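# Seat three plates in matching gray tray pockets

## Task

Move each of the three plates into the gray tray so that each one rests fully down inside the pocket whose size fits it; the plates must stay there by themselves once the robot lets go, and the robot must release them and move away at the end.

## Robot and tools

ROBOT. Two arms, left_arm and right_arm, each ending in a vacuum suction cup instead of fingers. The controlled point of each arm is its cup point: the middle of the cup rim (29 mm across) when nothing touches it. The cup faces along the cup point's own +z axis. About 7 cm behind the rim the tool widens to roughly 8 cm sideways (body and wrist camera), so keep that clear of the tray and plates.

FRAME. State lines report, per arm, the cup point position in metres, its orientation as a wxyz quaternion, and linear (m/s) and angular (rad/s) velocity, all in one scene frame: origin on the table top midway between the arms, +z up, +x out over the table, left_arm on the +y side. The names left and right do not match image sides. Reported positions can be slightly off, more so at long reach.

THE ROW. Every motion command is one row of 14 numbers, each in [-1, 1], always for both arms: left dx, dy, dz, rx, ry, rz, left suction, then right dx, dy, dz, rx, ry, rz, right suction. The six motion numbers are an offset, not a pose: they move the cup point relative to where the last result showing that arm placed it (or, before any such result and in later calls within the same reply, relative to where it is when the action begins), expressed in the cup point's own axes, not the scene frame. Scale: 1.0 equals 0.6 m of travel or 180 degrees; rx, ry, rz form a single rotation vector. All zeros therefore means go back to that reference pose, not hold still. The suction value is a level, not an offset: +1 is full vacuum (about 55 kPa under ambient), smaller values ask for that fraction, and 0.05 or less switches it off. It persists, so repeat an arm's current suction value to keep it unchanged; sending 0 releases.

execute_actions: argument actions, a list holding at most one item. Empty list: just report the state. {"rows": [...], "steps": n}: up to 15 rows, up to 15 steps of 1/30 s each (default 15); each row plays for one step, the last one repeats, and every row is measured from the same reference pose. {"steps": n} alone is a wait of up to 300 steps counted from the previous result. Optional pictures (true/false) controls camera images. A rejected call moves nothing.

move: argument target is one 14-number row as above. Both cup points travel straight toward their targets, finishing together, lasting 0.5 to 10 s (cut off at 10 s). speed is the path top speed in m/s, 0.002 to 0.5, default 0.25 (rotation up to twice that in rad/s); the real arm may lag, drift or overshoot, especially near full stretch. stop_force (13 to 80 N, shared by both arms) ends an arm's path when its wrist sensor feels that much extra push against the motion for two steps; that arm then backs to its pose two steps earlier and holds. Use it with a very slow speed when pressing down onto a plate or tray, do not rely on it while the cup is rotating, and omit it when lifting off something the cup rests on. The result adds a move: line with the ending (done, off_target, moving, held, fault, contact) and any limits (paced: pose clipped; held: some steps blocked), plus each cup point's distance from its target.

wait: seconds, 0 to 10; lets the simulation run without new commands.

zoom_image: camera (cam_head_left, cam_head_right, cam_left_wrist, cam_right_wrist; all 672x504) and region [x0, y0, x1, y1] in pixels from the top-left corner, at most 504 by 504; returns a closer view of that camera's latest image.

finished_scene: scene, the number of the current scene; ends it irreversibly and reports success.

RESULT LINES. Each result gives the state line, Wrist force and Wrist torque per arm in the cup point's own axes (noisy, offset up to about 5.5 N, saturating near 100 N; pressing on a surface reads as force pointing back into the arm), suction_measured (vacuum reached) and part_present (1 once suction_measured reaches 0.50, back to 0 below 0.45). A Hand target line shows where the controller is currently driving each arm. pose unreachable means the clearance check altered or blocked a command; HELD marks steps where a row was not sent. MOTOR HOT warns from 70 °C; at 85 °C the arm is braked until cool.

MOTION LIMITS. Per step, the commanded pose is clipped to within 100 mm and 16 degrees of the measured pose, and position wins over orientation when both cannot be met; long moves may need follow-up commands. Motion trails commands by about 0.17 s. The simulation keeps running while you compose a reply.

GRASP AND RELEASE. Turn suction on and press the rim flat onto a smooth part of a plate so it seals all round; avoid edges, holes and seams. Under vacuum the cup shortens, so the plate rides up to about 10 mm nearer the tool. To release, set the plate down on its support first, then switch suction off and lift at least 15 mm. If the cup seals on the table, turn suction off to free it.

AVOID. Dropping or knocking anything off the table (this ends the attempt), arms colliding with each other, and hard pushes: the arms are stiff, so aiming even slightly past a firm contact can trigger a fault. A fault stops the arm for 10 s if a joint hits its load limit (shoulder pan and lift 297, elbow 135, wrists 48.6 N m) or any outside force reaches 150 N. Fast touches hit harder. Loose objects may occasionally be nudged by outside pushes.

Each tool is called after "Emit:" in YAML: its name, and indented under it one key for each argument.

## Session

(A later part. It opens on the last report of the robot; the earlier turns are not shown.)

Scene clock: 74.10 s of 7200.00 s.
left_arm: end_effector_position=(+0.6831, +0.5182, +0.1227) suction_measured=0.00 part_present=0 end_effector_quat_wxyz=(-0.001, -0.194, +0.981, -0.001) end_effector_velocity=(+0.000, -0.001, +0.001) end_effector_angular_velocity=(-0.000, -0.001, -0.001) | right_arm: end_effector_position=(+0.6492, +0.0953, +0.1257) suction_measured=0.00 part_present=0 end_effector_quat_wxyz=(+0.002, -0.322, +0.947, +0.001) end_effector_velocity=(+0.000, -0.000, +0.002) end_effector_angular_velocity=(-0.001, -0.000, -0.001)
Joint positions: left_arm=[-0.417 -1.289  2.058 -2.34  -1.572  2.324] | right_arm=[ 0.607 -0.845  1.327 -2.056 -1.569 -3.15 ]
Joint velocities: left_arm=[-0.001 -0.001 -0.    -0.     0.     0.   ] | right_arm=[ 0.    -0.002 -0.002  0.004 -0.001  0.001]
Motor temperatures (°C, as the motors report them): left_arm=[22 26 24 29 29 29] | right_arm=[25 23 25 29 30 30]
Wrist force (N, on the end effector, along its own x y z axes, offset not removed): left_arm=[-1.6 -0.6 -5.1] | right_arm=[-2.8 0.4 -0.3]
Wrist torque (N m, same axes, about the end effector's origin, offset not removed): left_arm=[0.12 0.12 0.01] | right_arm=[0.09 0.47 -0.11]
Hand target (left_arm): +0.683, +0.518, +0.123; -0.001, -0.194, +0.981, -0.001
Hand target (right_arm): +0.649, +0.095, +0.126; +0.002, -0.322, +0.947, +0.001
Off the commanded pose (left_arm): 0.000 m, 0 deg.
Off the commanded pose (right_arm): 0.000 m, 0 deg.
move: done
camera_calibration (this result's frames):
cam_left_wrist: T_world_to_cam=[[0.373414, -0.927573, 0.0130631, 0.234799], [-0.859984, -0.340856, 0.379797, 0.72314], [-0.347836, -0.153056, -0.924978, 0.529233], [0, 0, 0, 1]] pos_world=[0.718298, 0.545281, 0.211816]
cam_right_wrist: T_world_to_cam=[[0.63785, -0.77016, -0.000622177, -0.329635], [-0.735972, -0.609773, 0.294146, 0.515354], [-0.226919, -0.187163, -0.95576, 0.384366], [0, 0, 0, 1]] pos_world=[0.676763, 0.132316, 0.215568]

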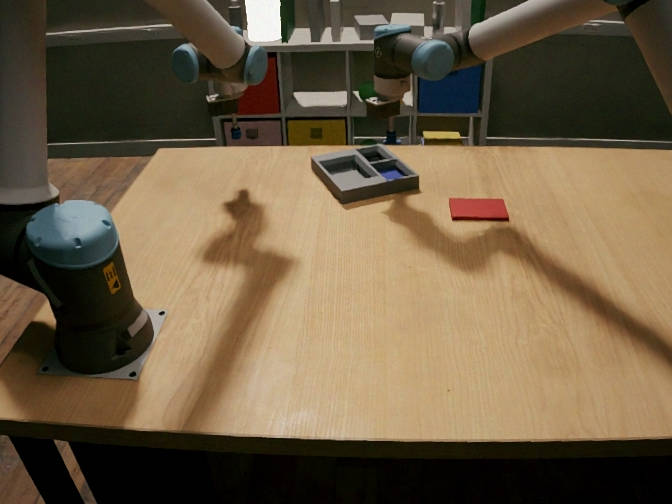

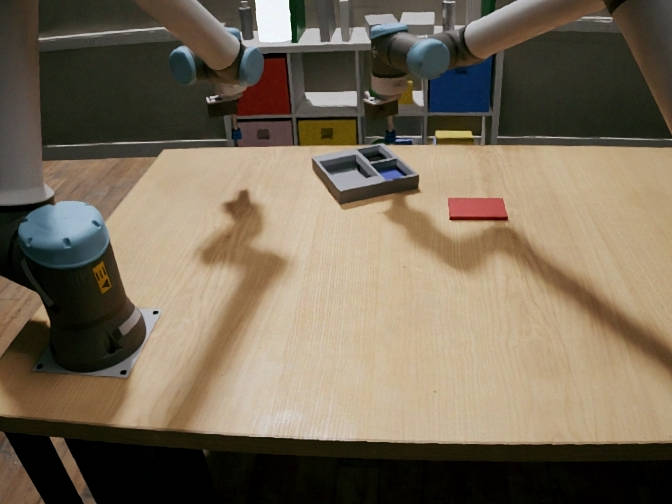

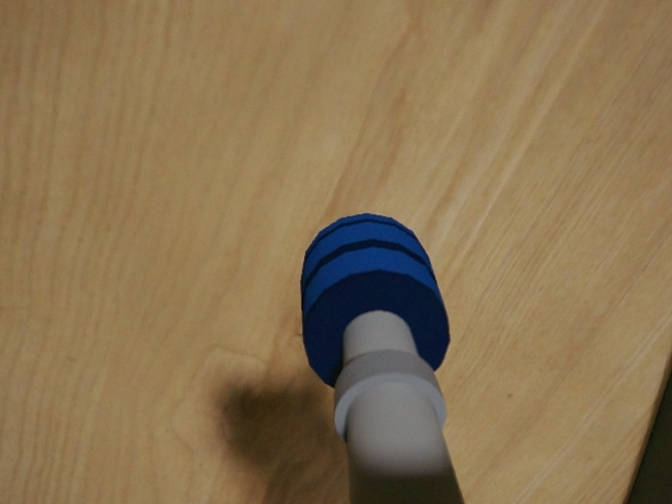

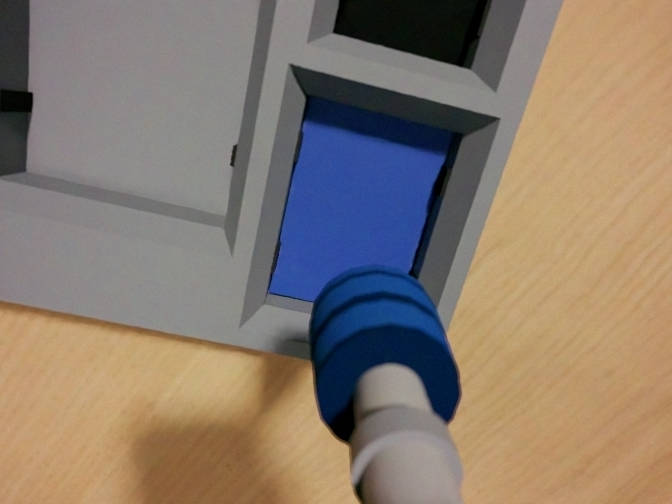

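Emit:
move:
  target: [0,0,0,0,0,0,0,0.4265,-0.1195,0.0,0,0,-0.291,0]
  speed: 0.3

Scene clock: 81.53 s of 7200.00 s.
left_arm: end_effector_position=(+0.6831, +0.5182, +0.1227) suction_measured=0.00 part_present=0 end_effector_quat_wxyz=(-0.001, -0.194, +0.981, -0.001) end_effector_velocity=(+0.001, -0.000, +0.001) end_effector_angular_velocity=(-0.002, -0.003, -0.000) | right_arm: end_effector_position=(+0.4901, -0.1172, +0.1254) suction_measured=0.00 part_present=0 end_effector_quat_wxyz=(-0.002, +0.707, -0.708, -0.000) end_effector_velocity=(-0.001, -0.002, +0.000) end_effector_angular_velocity=(+0.002, -0.000, +0.008)
Joint positions: left_arm=[-0.417 -1.289  2.058 -2.34  -1.572  2.324] | right_arm=[ 0.512 -1.208  1.934 -2.3   -1.57  -4.159]
Joint velocities: left_arm=[ 0.    -0.001 -0.    -0.002 -0.     0.   ] | right_arm=[-0.002 -0.003  0.005 -0.003  0.002 -0.01 ]
Motor temperatures (°C, as the motors report them): left_arm=[22 26 24 29 29 29] | right_arm=[25 23 25 29 30 30]
Wrist force (N, on the end effector, along its own x y z axes, offset not removed): left_arm=[-4.1 -1.2 0.0] | right_arm=[-1.9 -1.7 -0.1]
Wrist torque (N m, same axes, about the end effector's origin, offset not removed): left_arm=[0.00 0.29 -0.08] | right_arm=[-0.13 0.34 -0.11]
Hand target (left_arm): +0.683, +0.518, +0.123; -0.001, -0.194, +0.981, -0.001
Hand target (right_arm): +0.490, -0.117, +0.125; -0.002, +0.707, -0.707, -0.000
Off the commanded pose (left_arm): 0.000 m, 0 deg.
Off the commanded pose (right_arm): 0.001 m, 0 deg.
After step 90, 2.30 s passed at rest.
move: done
camera_calibration (this result's frames):
cam_left_wrist: T_world_to_cam=[[0.373414, -0.927573, 0.0130631, 0.234799], [-0.859984, -0.340856, 0.379797, 0.72314], [-0.347836, -0.153055, -0.924978, 0.529233], [0, 0, 0, 1]] pos_world=[0.718298, 0.545281, 0.211816]
cam_right_wrist: T_world_to_cam=[[0.99941, 0.0342039, 0.00305298, -0.475241], [0.0317821, -0.954975, 0.294979, -0.147985], [0.013005, -0.294708, -0.955499, 0.177961], [0, 0, 0, 1]] pos_world=[0.47735, -0.0726202, 0.215145]

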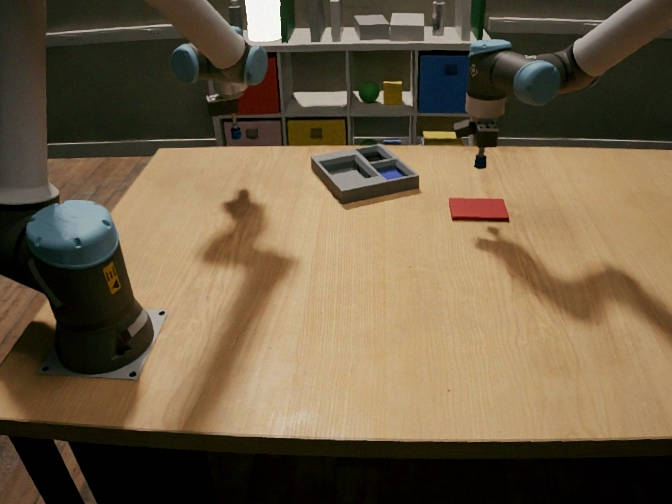

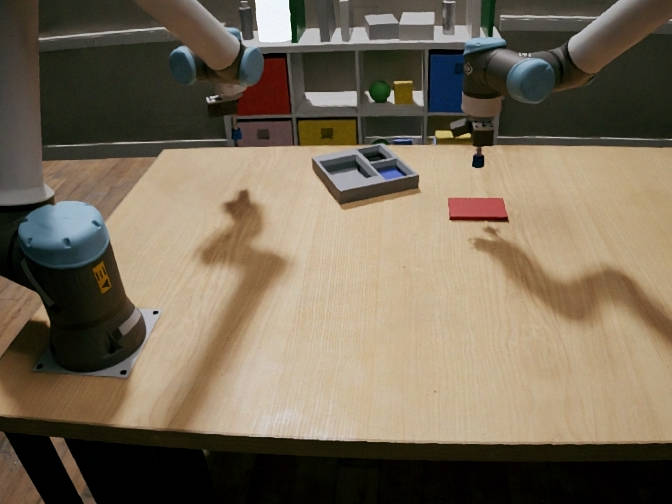

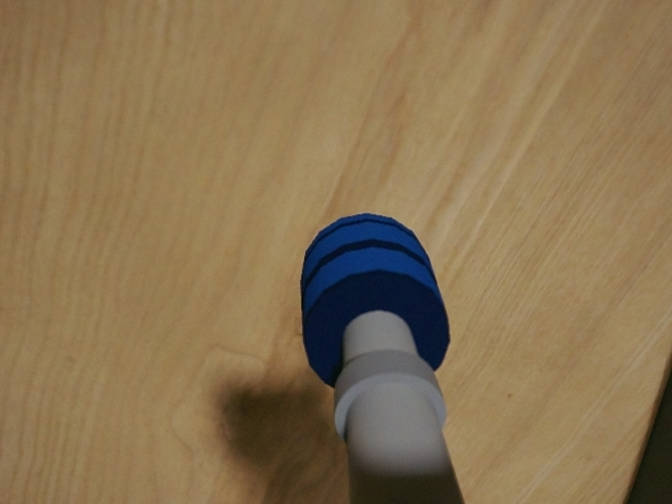

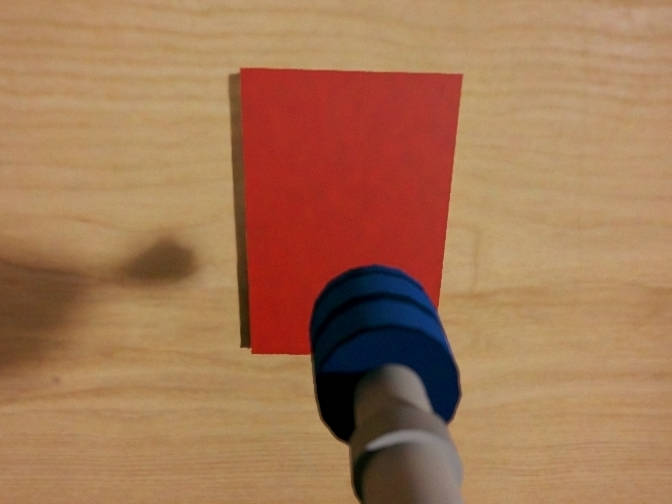

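Emit:
move:
  target: [0,0,0,0,0,0,0,0.008,0.011,0.165,0,0,0,1]
  speed: 0.2

Emit:
move:
  target: [0,0,0,0,0,0,0,0,0,0.032,0,0,0,1]
  speed: 0.04
  stop_force: 15

Emit:
move:
  target: [0,0,0,0,0,0,0,0,0,-0.095,0,0,0,1]
  speed: 0.12

Scene clock: 86.97 s of 7200.00 s.
left_arm: end_effector_position=(+0.6831, +0.5182, +0.1227) suction_measured=0.00 part_present=0 end_effector_quat_wxyz=(-0.001, -0.194, +0.981, -0.001) end_effector_velocity=(+0.000, +0.000, +0.001) end_effector_angular_velocity=(-0.000, -0.001, +0.000) | right_arm: end_effector_position=(+0.4837, -0.1219, +0.0265) suction_measured=0.00 part_present=0 end_effector_quat_wxyz=(-0.002, +0.707, -0.708, -0.000) end_effector_velocity=(+0.000, +0.000, -0.002) end_effector_angular_velocity=(+0.001, +0.000, -0.000)
Joint positions: left_arm=[-0.417 -1.289  2.058 -2.34  -1.572  2.324] | right_arm=[ 0.511 -1.091  1.994 -2.478 -1.57  -4.159]
Joint velocities: left_arm=[ 0. -0. -0. -0.  0.  0.] | right_arm=[-0.     0.003  0.    -0.004  0.001  0.   ]
Motor temperatures (°C, as the motors report them): left_arm=[22 26 24 29 29 29] | right_arm=[25 23 25 29 30 30]
Wrist force (N, on the end effector, along its own x y z axes, offset not removed): left_arm=[-5.9 -1.6 0.8] | right_arm=[-1.9 2.0 1.1]
Wrist torque (N m, same axes, about the end effector's origin, offset not removed): left_arm=[-0.20 0.73 -0.13] | right_arm=[0.36 0.36 -0.15]
Hand target (left_arm): +0.683, +0.518, +0.123; -0.001, -0.194, +0.981, -0.001
Hand target (right_arm): +0.484, -0.122, +0.026; -0.002, +0.707, -0.708, -0.000
Off the commanded pose (left_arm): 0.000 m, 0 deg.
Off the commanded pose (right_arm): 0.000 m, 0 deg.
After step 90, 1.33 s passed at rest.
move: done
camera_calibration (this result's frames):
cam_left_wrist: T_world_to_cam=[[0.373414, -0.927573, 0.013063, 0.234799], [-0.859984, -0.340856, 0.379797, 0.72314], [-0.347836, -0.153055, -0.924978, 0.529233], [0, 0, 0, 1]] pos_world=[0.718298, 0.545281, 0.211816]
cam_right_wrist: T_world_to_cam=[[0.999412, 0.0341412, 0.00304117, -0.468353], [0.0317256, -0.954975, 0.294985, -0.123142], [0.0129754, -0.294715, -0.955497, 0.0821998], [0, 0, 0, 1]] pos_world=[0.470918, -0.0773818, 0.116291]

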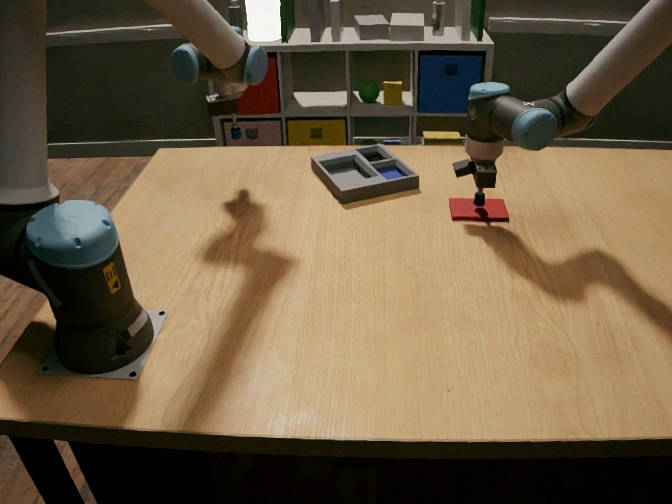

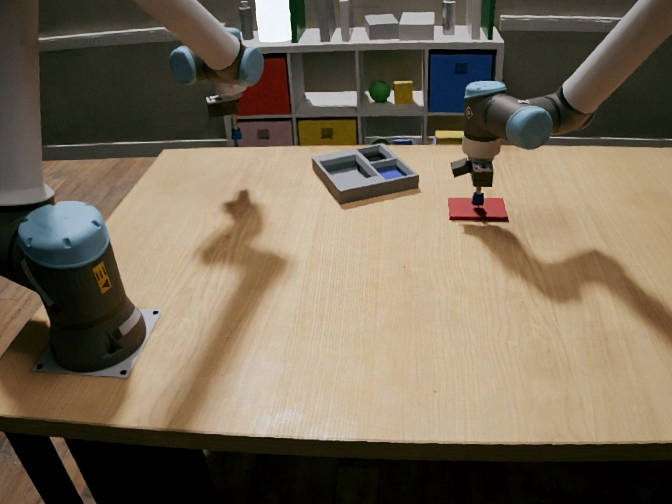

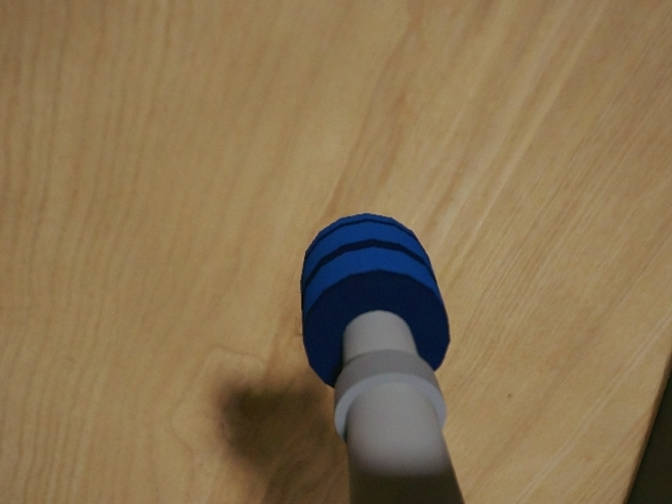

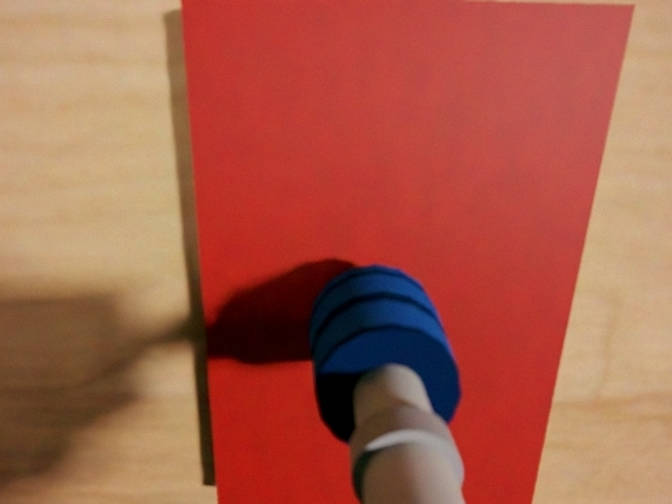

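Scene clock: 87.80 s of 7200.00 s.
left_arm: end_effector_position=(+0.6831, +0.5182, +0.1227) suction_measured=0.00 part_present=0 end_effector_quat_wxyz=(-0.001, -0.194, +0.981, -0.001) end_effector_velocity=(-0.001, +0.000, +0.000) end_effector_angular_velocity=(+0.001, +0.001, -0.000) | right_arm: end_effector_position=(+0.4837, -0.1219, +0.0076) suction_measured=0.53 part_present=1 end_effector_quat_wxyz=(-0.002, +0.707, -0.708, -0.000) end_effector_velocity=(+0.000, +0.000, -0.002) end_effector_angular_velocity=(+0.001, +0.000, +0.000)
Joint positions: left_arm=[-0.417 -1.289  2.058 -2.34  -1.572  2.324] | right_arm=[ 0.511 -1.064  1.999 -2.51  -1.57  -4.159]
Joint velocities: left_arm=[-0.    -0.001  0.     0.002  0.     0.   ] | right_arm=[-0.     0.003  0.    -0.004  0.001 -0.   ]
Motor temperatures (°C, as the motors report them): left_arm=[22 26 24 29 29 29] | right_arm=[25 23 25 29 30 30]
Wrist force (N, on the end effector, along its own x y z axes, offset not removed): left_arm=[-4.3 -0.8 2.4] | right_arm=[-1.4 0.7 1.6]
Wrist torque (N m, same axes, about the end effector's origin, offset not removed): left_arm=[-0.10 0.36 -0.15] | right_arm=[0.23 0.44 -0.27]
Hand target (left_arm): +0.683, +0.518, +0.123; -0.001, -0.194, +0.981, -0.001
Hand target (right_arm): +0.484, -0.122, +0.007; -0.002, +0.707, -0.708, -0.000
Off the commanded pose (left_arm): 0.000 m, 0 deg.
Off the commanded pose (right_arm): 0.000 m, 0 deg.
move: done
camera_calibration (this result's frames):
cam_left_wrist: T_world_to_cam=[[0.373414, -0.927573, 0.013063, 0.234799], [-0.859984, -0.340856, 0.379797, 0.72314], [-0.347837, -0.153055, -0.924978, 0.529233], [0, 0, 0, 1]] pos_world=[0.718298, 0.545281, 0.211816]
cam_right_wrist: T_world_to_cam=[[0.999413, 0.0341377, 0.00302105, -0.46831], [0.031728, -0.954971, 0.294997, -0.11754], [0.0129555, -0.294728, -0.955493, 0.0640882], [0, 0, 0, 1]] pos_world=[0.470934, -0.077372, 0.0973247]

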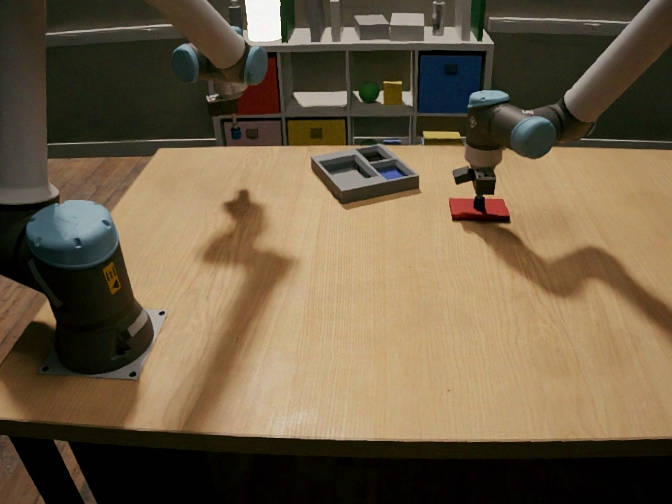

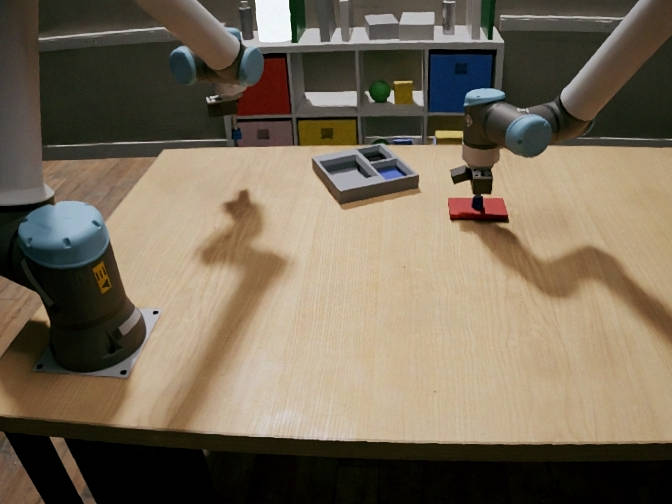

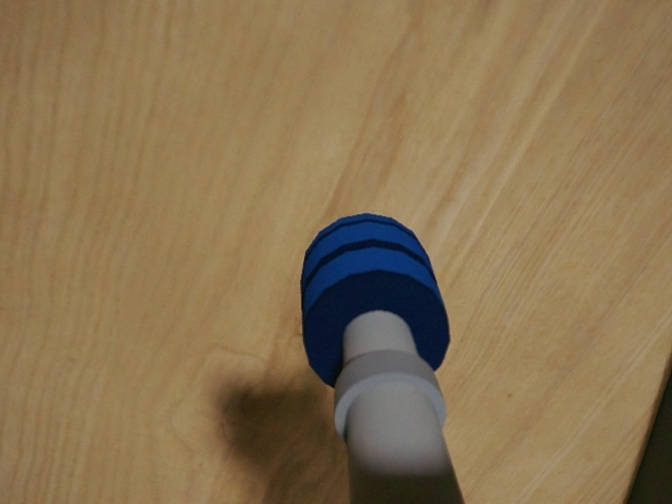

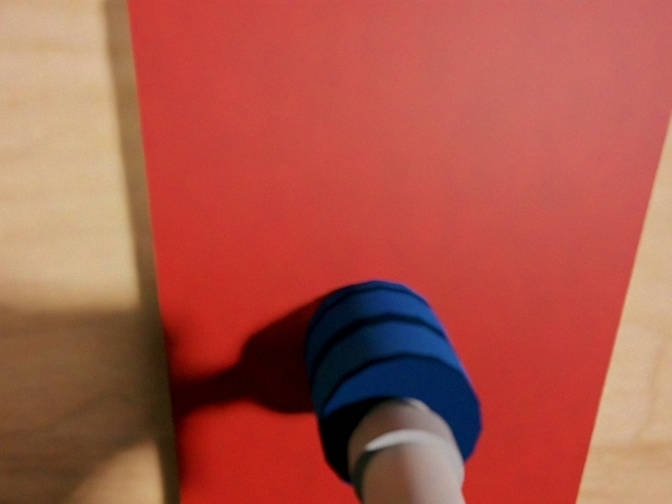

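Scene clock: 88.77 s of 7200.00 s.
left_arm: end_effector_position=(+0.6831, +0.5182, +0.1227) suction_measured=0.00 part_present=0 end_effector_quat_wxyz=(-0.001, -0.194, +0.981, -0.001) end_effector_velocity=(-0.000, -0.000, -0.001) end_effector_angular_velocity=(-0.000, +0.000, -0.001) | right_arm: end_effector_position=(+0.4836, -0.1220, +0.0643) suction_measured=1.00 part_present=1 end_effector_quat_wxyz=(-0.002, +0.707, -0.708, -0.000) end_effector_velocity=(+0.000, -0.000, +0.003) end_effector_angular_velocity=(-0.000, -0.000, +0.000)
Joint positions: left_arm=[-0.417 -1.289  2.058 -2.34  -1.572  2.324] | right_arm=[ 0.511 -1.142  1.981 -2.413 -1.57  -4.159]
Joint velocities: left_arm=[-0.     0.001  0.    -0.001 -0.     0.   ] | right_arm=[ 0.    -0.003 -0.001  0.004 -0.001 -0.   ]
Motor temperatures (°C, as the motors report them): left_arm=[22 26 24 29 29 29] | right_arm=[25 23 25 29 30 30]
Wrist force (N, on the end effector, along its own x y z axes, offset not removed): left_arm=[-0.5 -1.8 -0.1] | right_arm=[-3.3 1.9 2.9]
Wrist torque (N m, same axes, about the end effector's origin, offset not removed): left_arm=[-0.17 -0.02 -0.02] | right_arm=[0.27 0.61 -0.15]
Hand target (left_arm): +0.683, +0.518, +0.123; -0.001, -0.194, +0.981, -0.001
Hand target (right_arm): +0.484, -0.122, +0.065; -0.002, +0.707, -0.708, -0.000
Off the commanded pose (left_arm): 0.000 m, 0 deg.
Off the commanded pose (right_arm): 0.000 m, 0 deg.
move: done
camera_calibration (this result's frames):
cam_left_wrist: T_world_to_cam=[[0.373414, -0.927573, 0.0130631, 0.234799], [-0.859984, -0.340856, 0.379797, 0.72314], [-0.347836, -0.153055, -0.924978, 0.529233], [0, 0, 0, 1]] pos_world=[0.718298, 0.545281, 0.211816]
cam_right_wrist: T_world_to_cam=[[0.999415, 0.0340524, 0.0030301, -0.468424], [0.0316438, -0.954976, 0.294992, -0.134284], [0.0129388, -0.294723, -0.955495, 0.118325], [0, 0, 0, 1]] pos_world=[0.470868, -0.077414, 0.154091]

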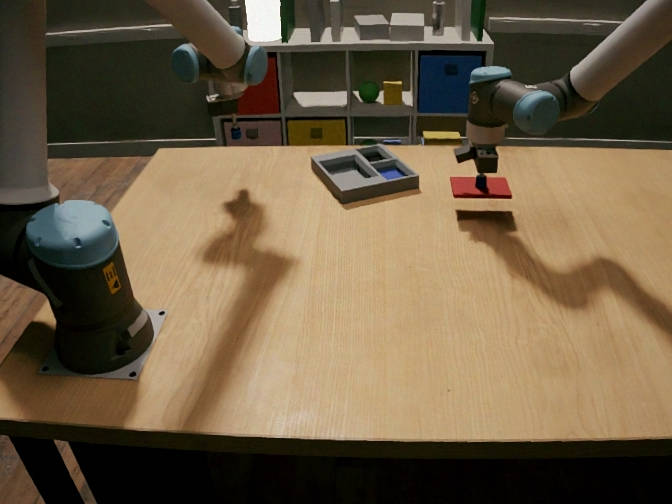

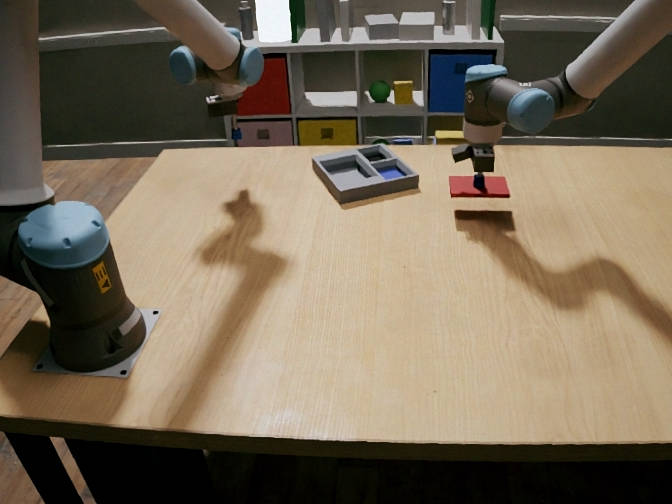

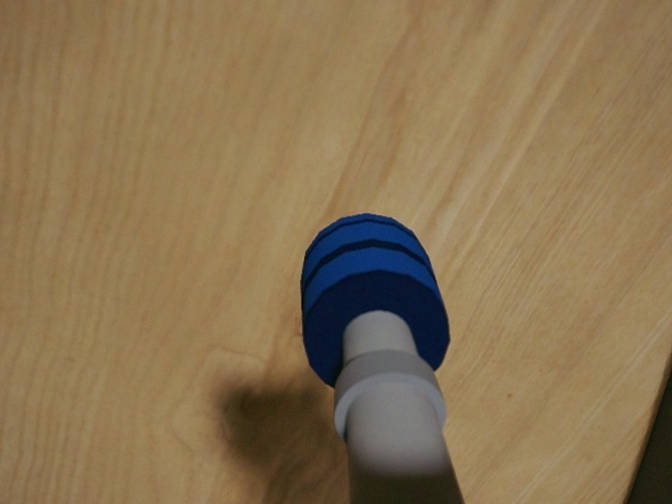

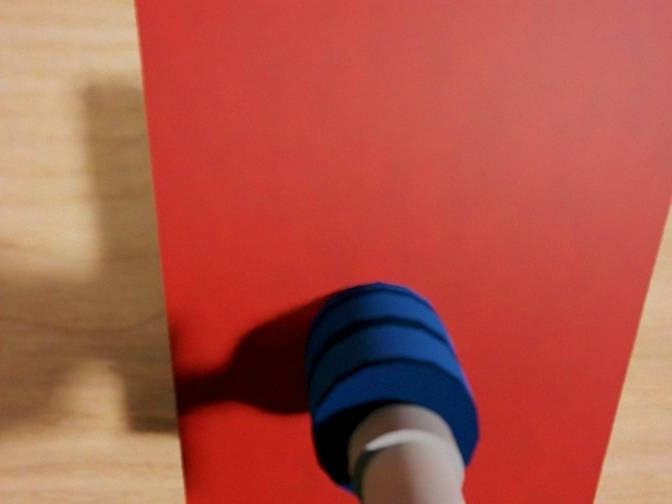

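Emit:
move:
  target: [0,0,0,0,0,0,0,-0.569,-0.2757,0,0,0,0.358,1]
  speed: 0.25

Emit:
move:
  target: [0,0,0,0,0,0,0,0,0,0.03,0,0,0,1]
  speed: 0.05
  stop_force: 15

Scene clock: 95.30 s of 7200.00 s.
left_arm: end_effector_position=(+0.6831, +0.5182, +0.1227) suction_measured=0.00 part_present=0 end_effector_quat_wxyz=(-0.001, -0.194, +0.981, -0.001) end_effector_velocity=(-0.000, +0.001, -0.000) end_effector_angular_velocity=(+0.000, +0.001, +0.001) | right_arm: end_effector_position=(+0.6497, +0.2187, +0.0647) suction_measured=0.99 part_present=1 end_effector_quat_wxyz=(+0.001, -0.221, +0.975, +0.001) end_effector_velocity=(+0.001, +0.002, -0.000) end_effector_angular_velocity=(-0.002, +0.001, -0.005)
Joint positions: left_arm=[-0.417 -1.289  2.058 -2.34  -1.572  2.324] | right_arm=[ 0.695 -0.65   1.079 -2.004 -1.57  -2.851]
Joint velocities: left_arm=[ 0.001  0.     0.     0.    -0.     0.   ] | right_arm=[ 0.001  0.004 -0.008  0.006 -0.001  0.006]
Motor temperatures (°C, as the motors report them): left_arm=[22 26 24 29 29 29] | right_arm=[25 23 25 29 30 30]
Wrist force (N, on the end effector, along its own x y z axes, offset not removed): left_arm=[-4.6 -1.4 1.0] | right_arm=[-0.8 0.3 -0.3]
Wrist torque (N m, same axes, about the end effector's origin, offset not removed): left_arm=[-0.10 0.48 -0.11] | right_arm=[0.06 0.25 -0.17]
Hand target (left_arm): +0.683, +0.518, +0.123; -0.001, -0.194, +0.981, -0.001
Hand target (right_arm): +0.650, +0.219, +0.065; +0.001, -0.220, +0.975, +0.001
Off the commanded pose (left_arm): 0.000 m, 0 deg.
Off the commanded pose (right_arm): 0.001 m, 0 deg.
move: done
camera_calibration (this result's frames):
cam_left_wrist: T_world_to_cam=[[0.373414, -0.927573, 0.0130632, 0.234799], [-0.859984, -0.340856, 0.379797, 0.72314], [-0.347836, -0.153055, -0.924978, 0.529233], [0, 0, 0, 1]] pos_world=[0.718298, 0.545281, 0.211816]
cam_right_wrist: T_world_to_cam=[[0.462443, -0.886648, -0.00162443, -0.0954384], [-0.847084, -0.442348, 0.294578, 0.644462], [-0.261906, -0.13485, -0.955626, 0.360558], [0, 0, 0, 1]] pos_world=[0.684481, 0.249077, 0.154559]

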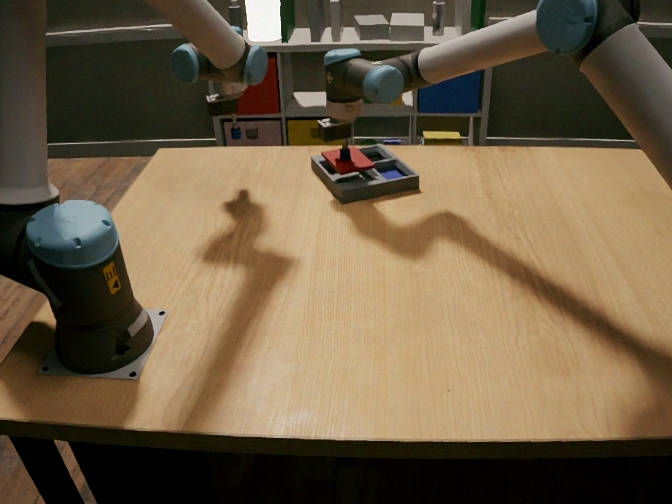

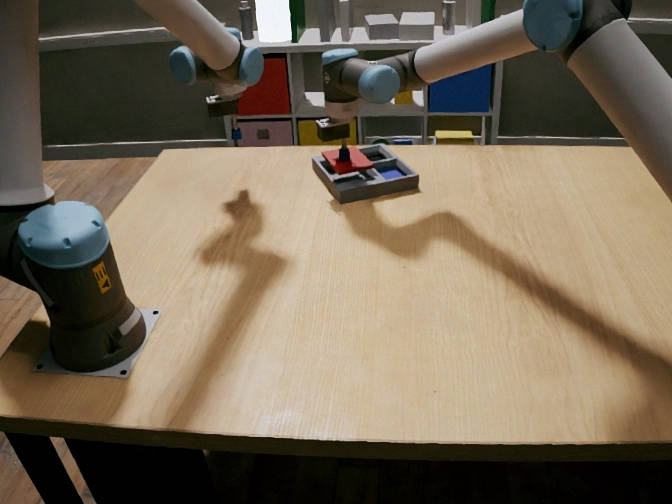

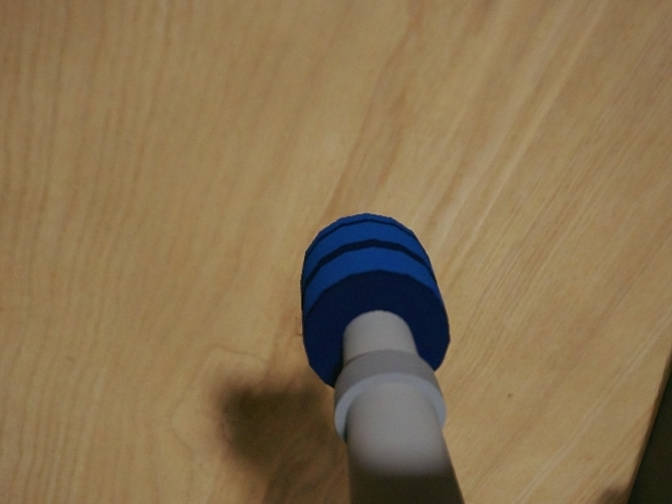

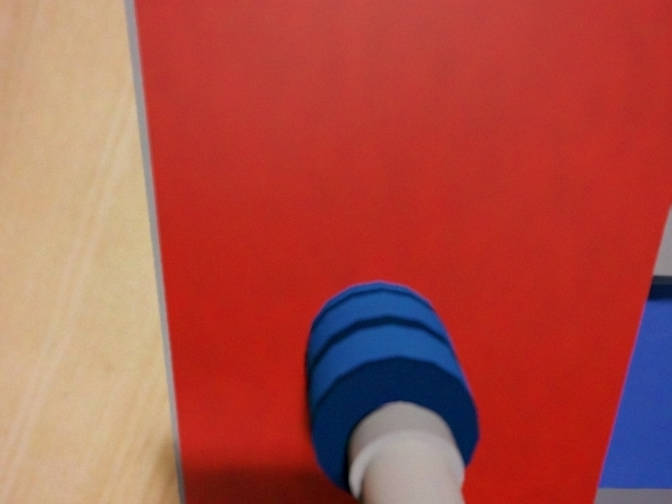

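Scene clock: 96.13 s of 7200.00 s.
left_arm: end_effector_position=(+0.6831, +0.5182, +0.1227) suction_measured=0.00 part_present=0 end_effector_quat_wxyz=(-0.001, -0.194, +0.981, -0.001) end_effector_velocity=(-0.000, +0.001, -0.000) end_effector_angular_velocity=(+0.001, +0.002, +0.001) | right_arm: end_effector_position=(+0.6497, +0.2187, +0.0470) suction_measured=0.98 part_present=1 end_effector_quat_wxyz=(+0.001, -0.221, +0.975, +0.001) end_effector_velocity=(+0.000, +0.000, -0.002) end_effector_angular_velocity=(+0.000, -0.000, -0.000)
Joint positions: left_arm=[-0.417 -1.289  2.058 -2.34  -1.572  2.324] | right_arm=[ 0.695 -0.636  1.086 -2.025 -1.57  -2.851]
Joint velocities: left_arm=[ 0.    -0.    -0.     0.002 -0.    -0.   ] | right_arm=[-0.     0.002  0.001 -0.003 -0.     0.   ]
Motor temperatures (°C, as the motors report them): left_arm=[22 26 24 29 29 29] | right_arm=[25 23 25 29 30 30]
Wrist force (N, on the end effector, along its own x y z axes, offset not removed): left_arm=[-3.9 -5.2 -0.2] | right_arm=[-2.0 0.9 1.3]
Wrist torque (N m, same axes, about the end effector's origin, offset not removed): left_arm=[-0.55 0.40 -0.08] | right_arm=[0.15 0.40 -0.16]
Hand target (left_arm): +0.683, +0.518, +0.123; -0.001, -0.194, +0.981, -0.001
Hand target (right_arm): +0.650, +0.219, +0.047; +0.001, -0.221, +0.975, +0.001
Off the commanded pose (left_arm): 0.000 m, 0 deg.
Off the commanded pose (right_arm): 0.000 m, 0 deg.
move: done
camera_calibration (this result's frames):
cam_left_wrist: T_world_to_cam=[[0.373414, -0.927573, 0.0130631, 0.234799], [-0.859984, -0.340856, 0.379797, 0.72314], [-0.347837, -0.153055, -0.924978, 0.529233], [0, 0, 0, 1]] pos_world=[0.718298, 0.545281, 0.211816]
cam_right_wrist: T_world_to_cam=[[0.462465, -0.886636, -0.0016123, -0.0954587], [-0.847075, -0.442366, 0.294578, 0.649711], [-0.261897, -0.134866, -0.955626, 0.343578], [0, 0, 0, 1]] pos_world=[0.684483, 0.24911, 0.136788]

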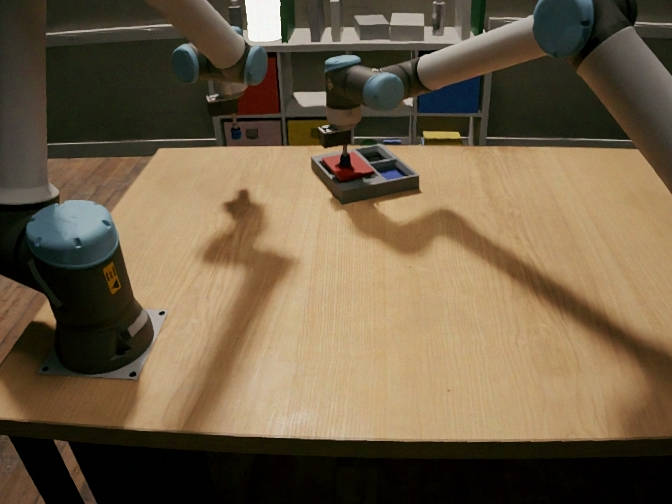

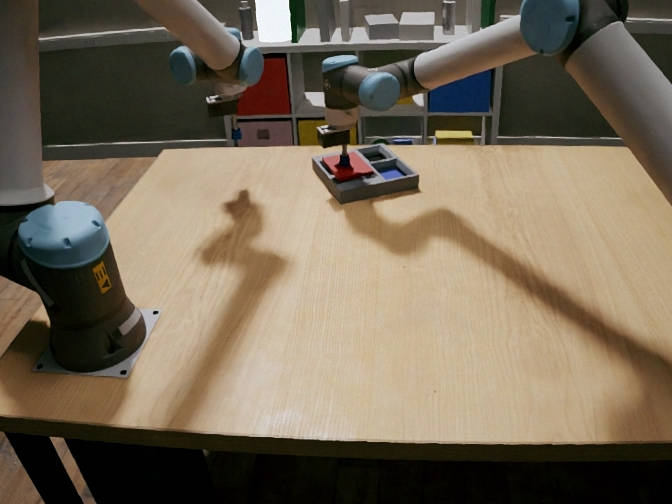

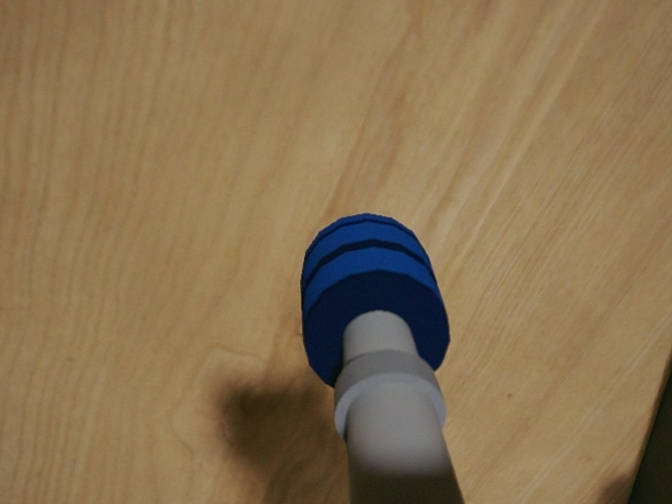

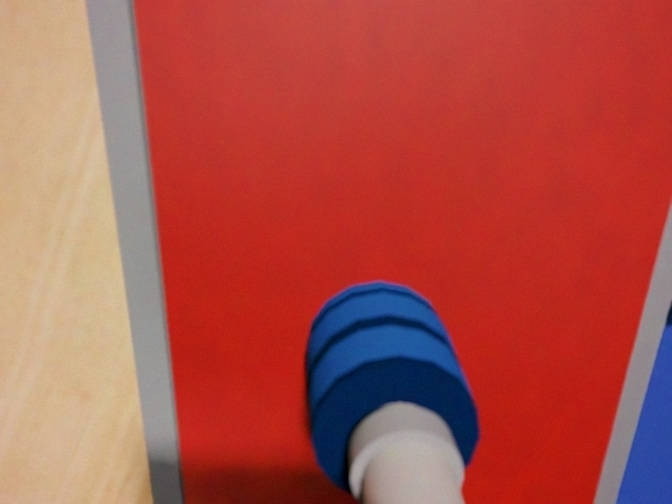

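Lower so plate top is near rim level.

Emit:
move:
  target: [0,0,0,0,0,0,0,0,0,0.022,0,0,0,1]
  speed: 0.02
  stop_force: 15

Emit:
zoom_image:
  camera: "cam_head_left"
  region: [290,120,440,220]

Scene clock: 98.73 s of 7200.00 s.
left_arm: end_effector_position=(+0.6831, +0.5182, +0.1227) suction_measured=0.00 part_present=0 end_effector_quat_wxyz=(-0.001, -0.194, +0.981, -0.001) end_effector_velocity=(-0.000, -0.000, -0.000) end_effector_angular_velocity=(-0.000, -0.000, -0.001) | right_arm: end_effector_position=(+0.6497, +0.2188, +0.0340) suction_measured=0.98 part_present=1 end_effector_quat_wxyz=(+0.001, -0.221, +0.975, +0.001) end_effector_velocity=(-0.000, -0.000, -0.003) end_effector_angular_velocity=(-0.000, +0.001, -0.000)
Joint positions: left_arm=[-0.417 -1.289  2.058 -2.34  -1.572  2.324] | right_arm=[ 0.695 -0.625  1.091 -2.04  -1.57  -2.851]
Joint velocities: left_arm=[-0.001  0.     0.    -0.001 -0.     0.   ] | right_arm=[ 0.     0.002  0.002 -0.002  0.     0.   ]
Motor temperatures (°C, as the motors report them): left_arm=[22 26 24 29 29 29] | right_arm=[25 23 25 29 30 30]
Wrist force (N, on the end effector, along its own x y z axes, offset not removed): left_arm=[-2.7 -4.3 0.8] | right_arm=[-2.7 2.7 1.9]
Wrist torque (N m, same axes, about the end effector's origin, offset not removed): left_arm=[-0.39 0.27 -0.08] | right_arm=[0.35 0.41 -0.16]
Hand target (left_arm): +0.683, +0.518, +0.123; -0.001, -0.194, +0.981, -0.001
Hand target (right_arm): +0.650, +0.219, +0.034; +0.001, -0.221, +0.975, +0.001
Off the commanded pose (left_arm): 0.000 m, 0 deg.
Off the commanded pose (right_arm): 0.000 m, 0 deg.
move: done
camera_calibration (this result's frames):
cam_left_wrist: T_world_to_cam=[[0.373414, -0.927573, 0.0130631, 0.234799], [-0.859984, -0.340856, 0.379797, 0.72314], [-0.347836, -0.153055, -0.924978, 0.529233], [0, 0, 0, 1]] pos_world=[0.718298, 0.545281, 0.211816]
cam_right_wrist: T_world_to_cam=[[0.462468, -0.886635, -0.00161422, -0.0954759], [-0.847075, -0.44237, 0.294571, 0.65355], [-0.261891, -0.134862, -0.955628, 0.3312], [0, 0, 0, 1]] pos_world=[0.684499, 0.249125, 0.123833]

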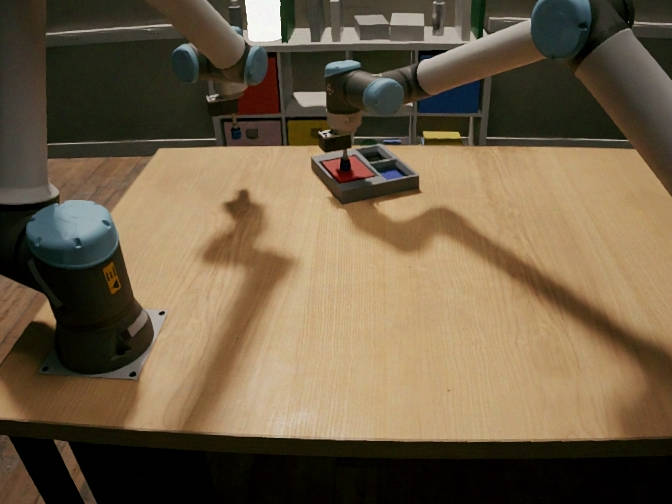

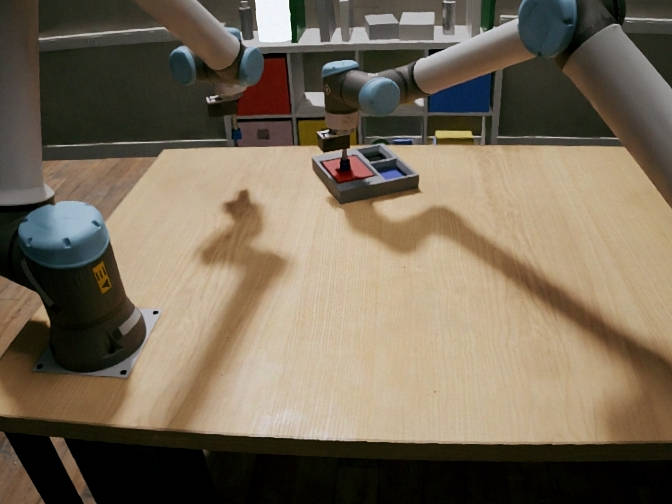

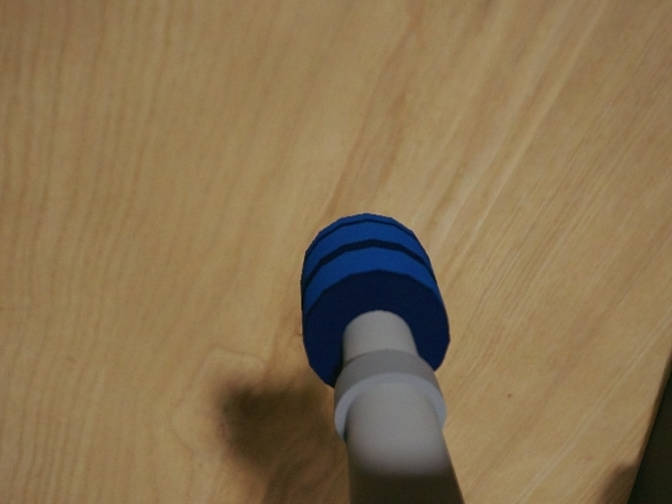

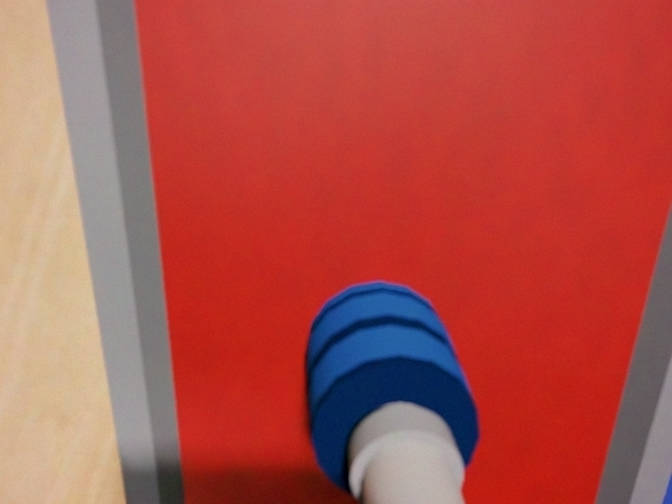

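Region (290, 120, 440, 220) of cam_head_left's 672x504 image, scaled by 3.360, with more detail than that image has.

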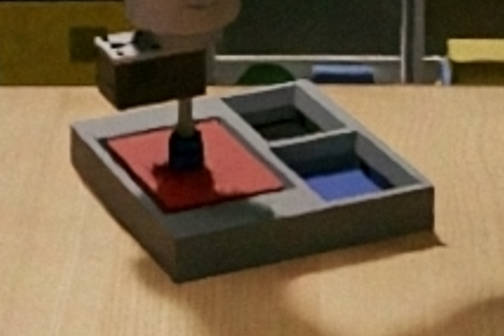

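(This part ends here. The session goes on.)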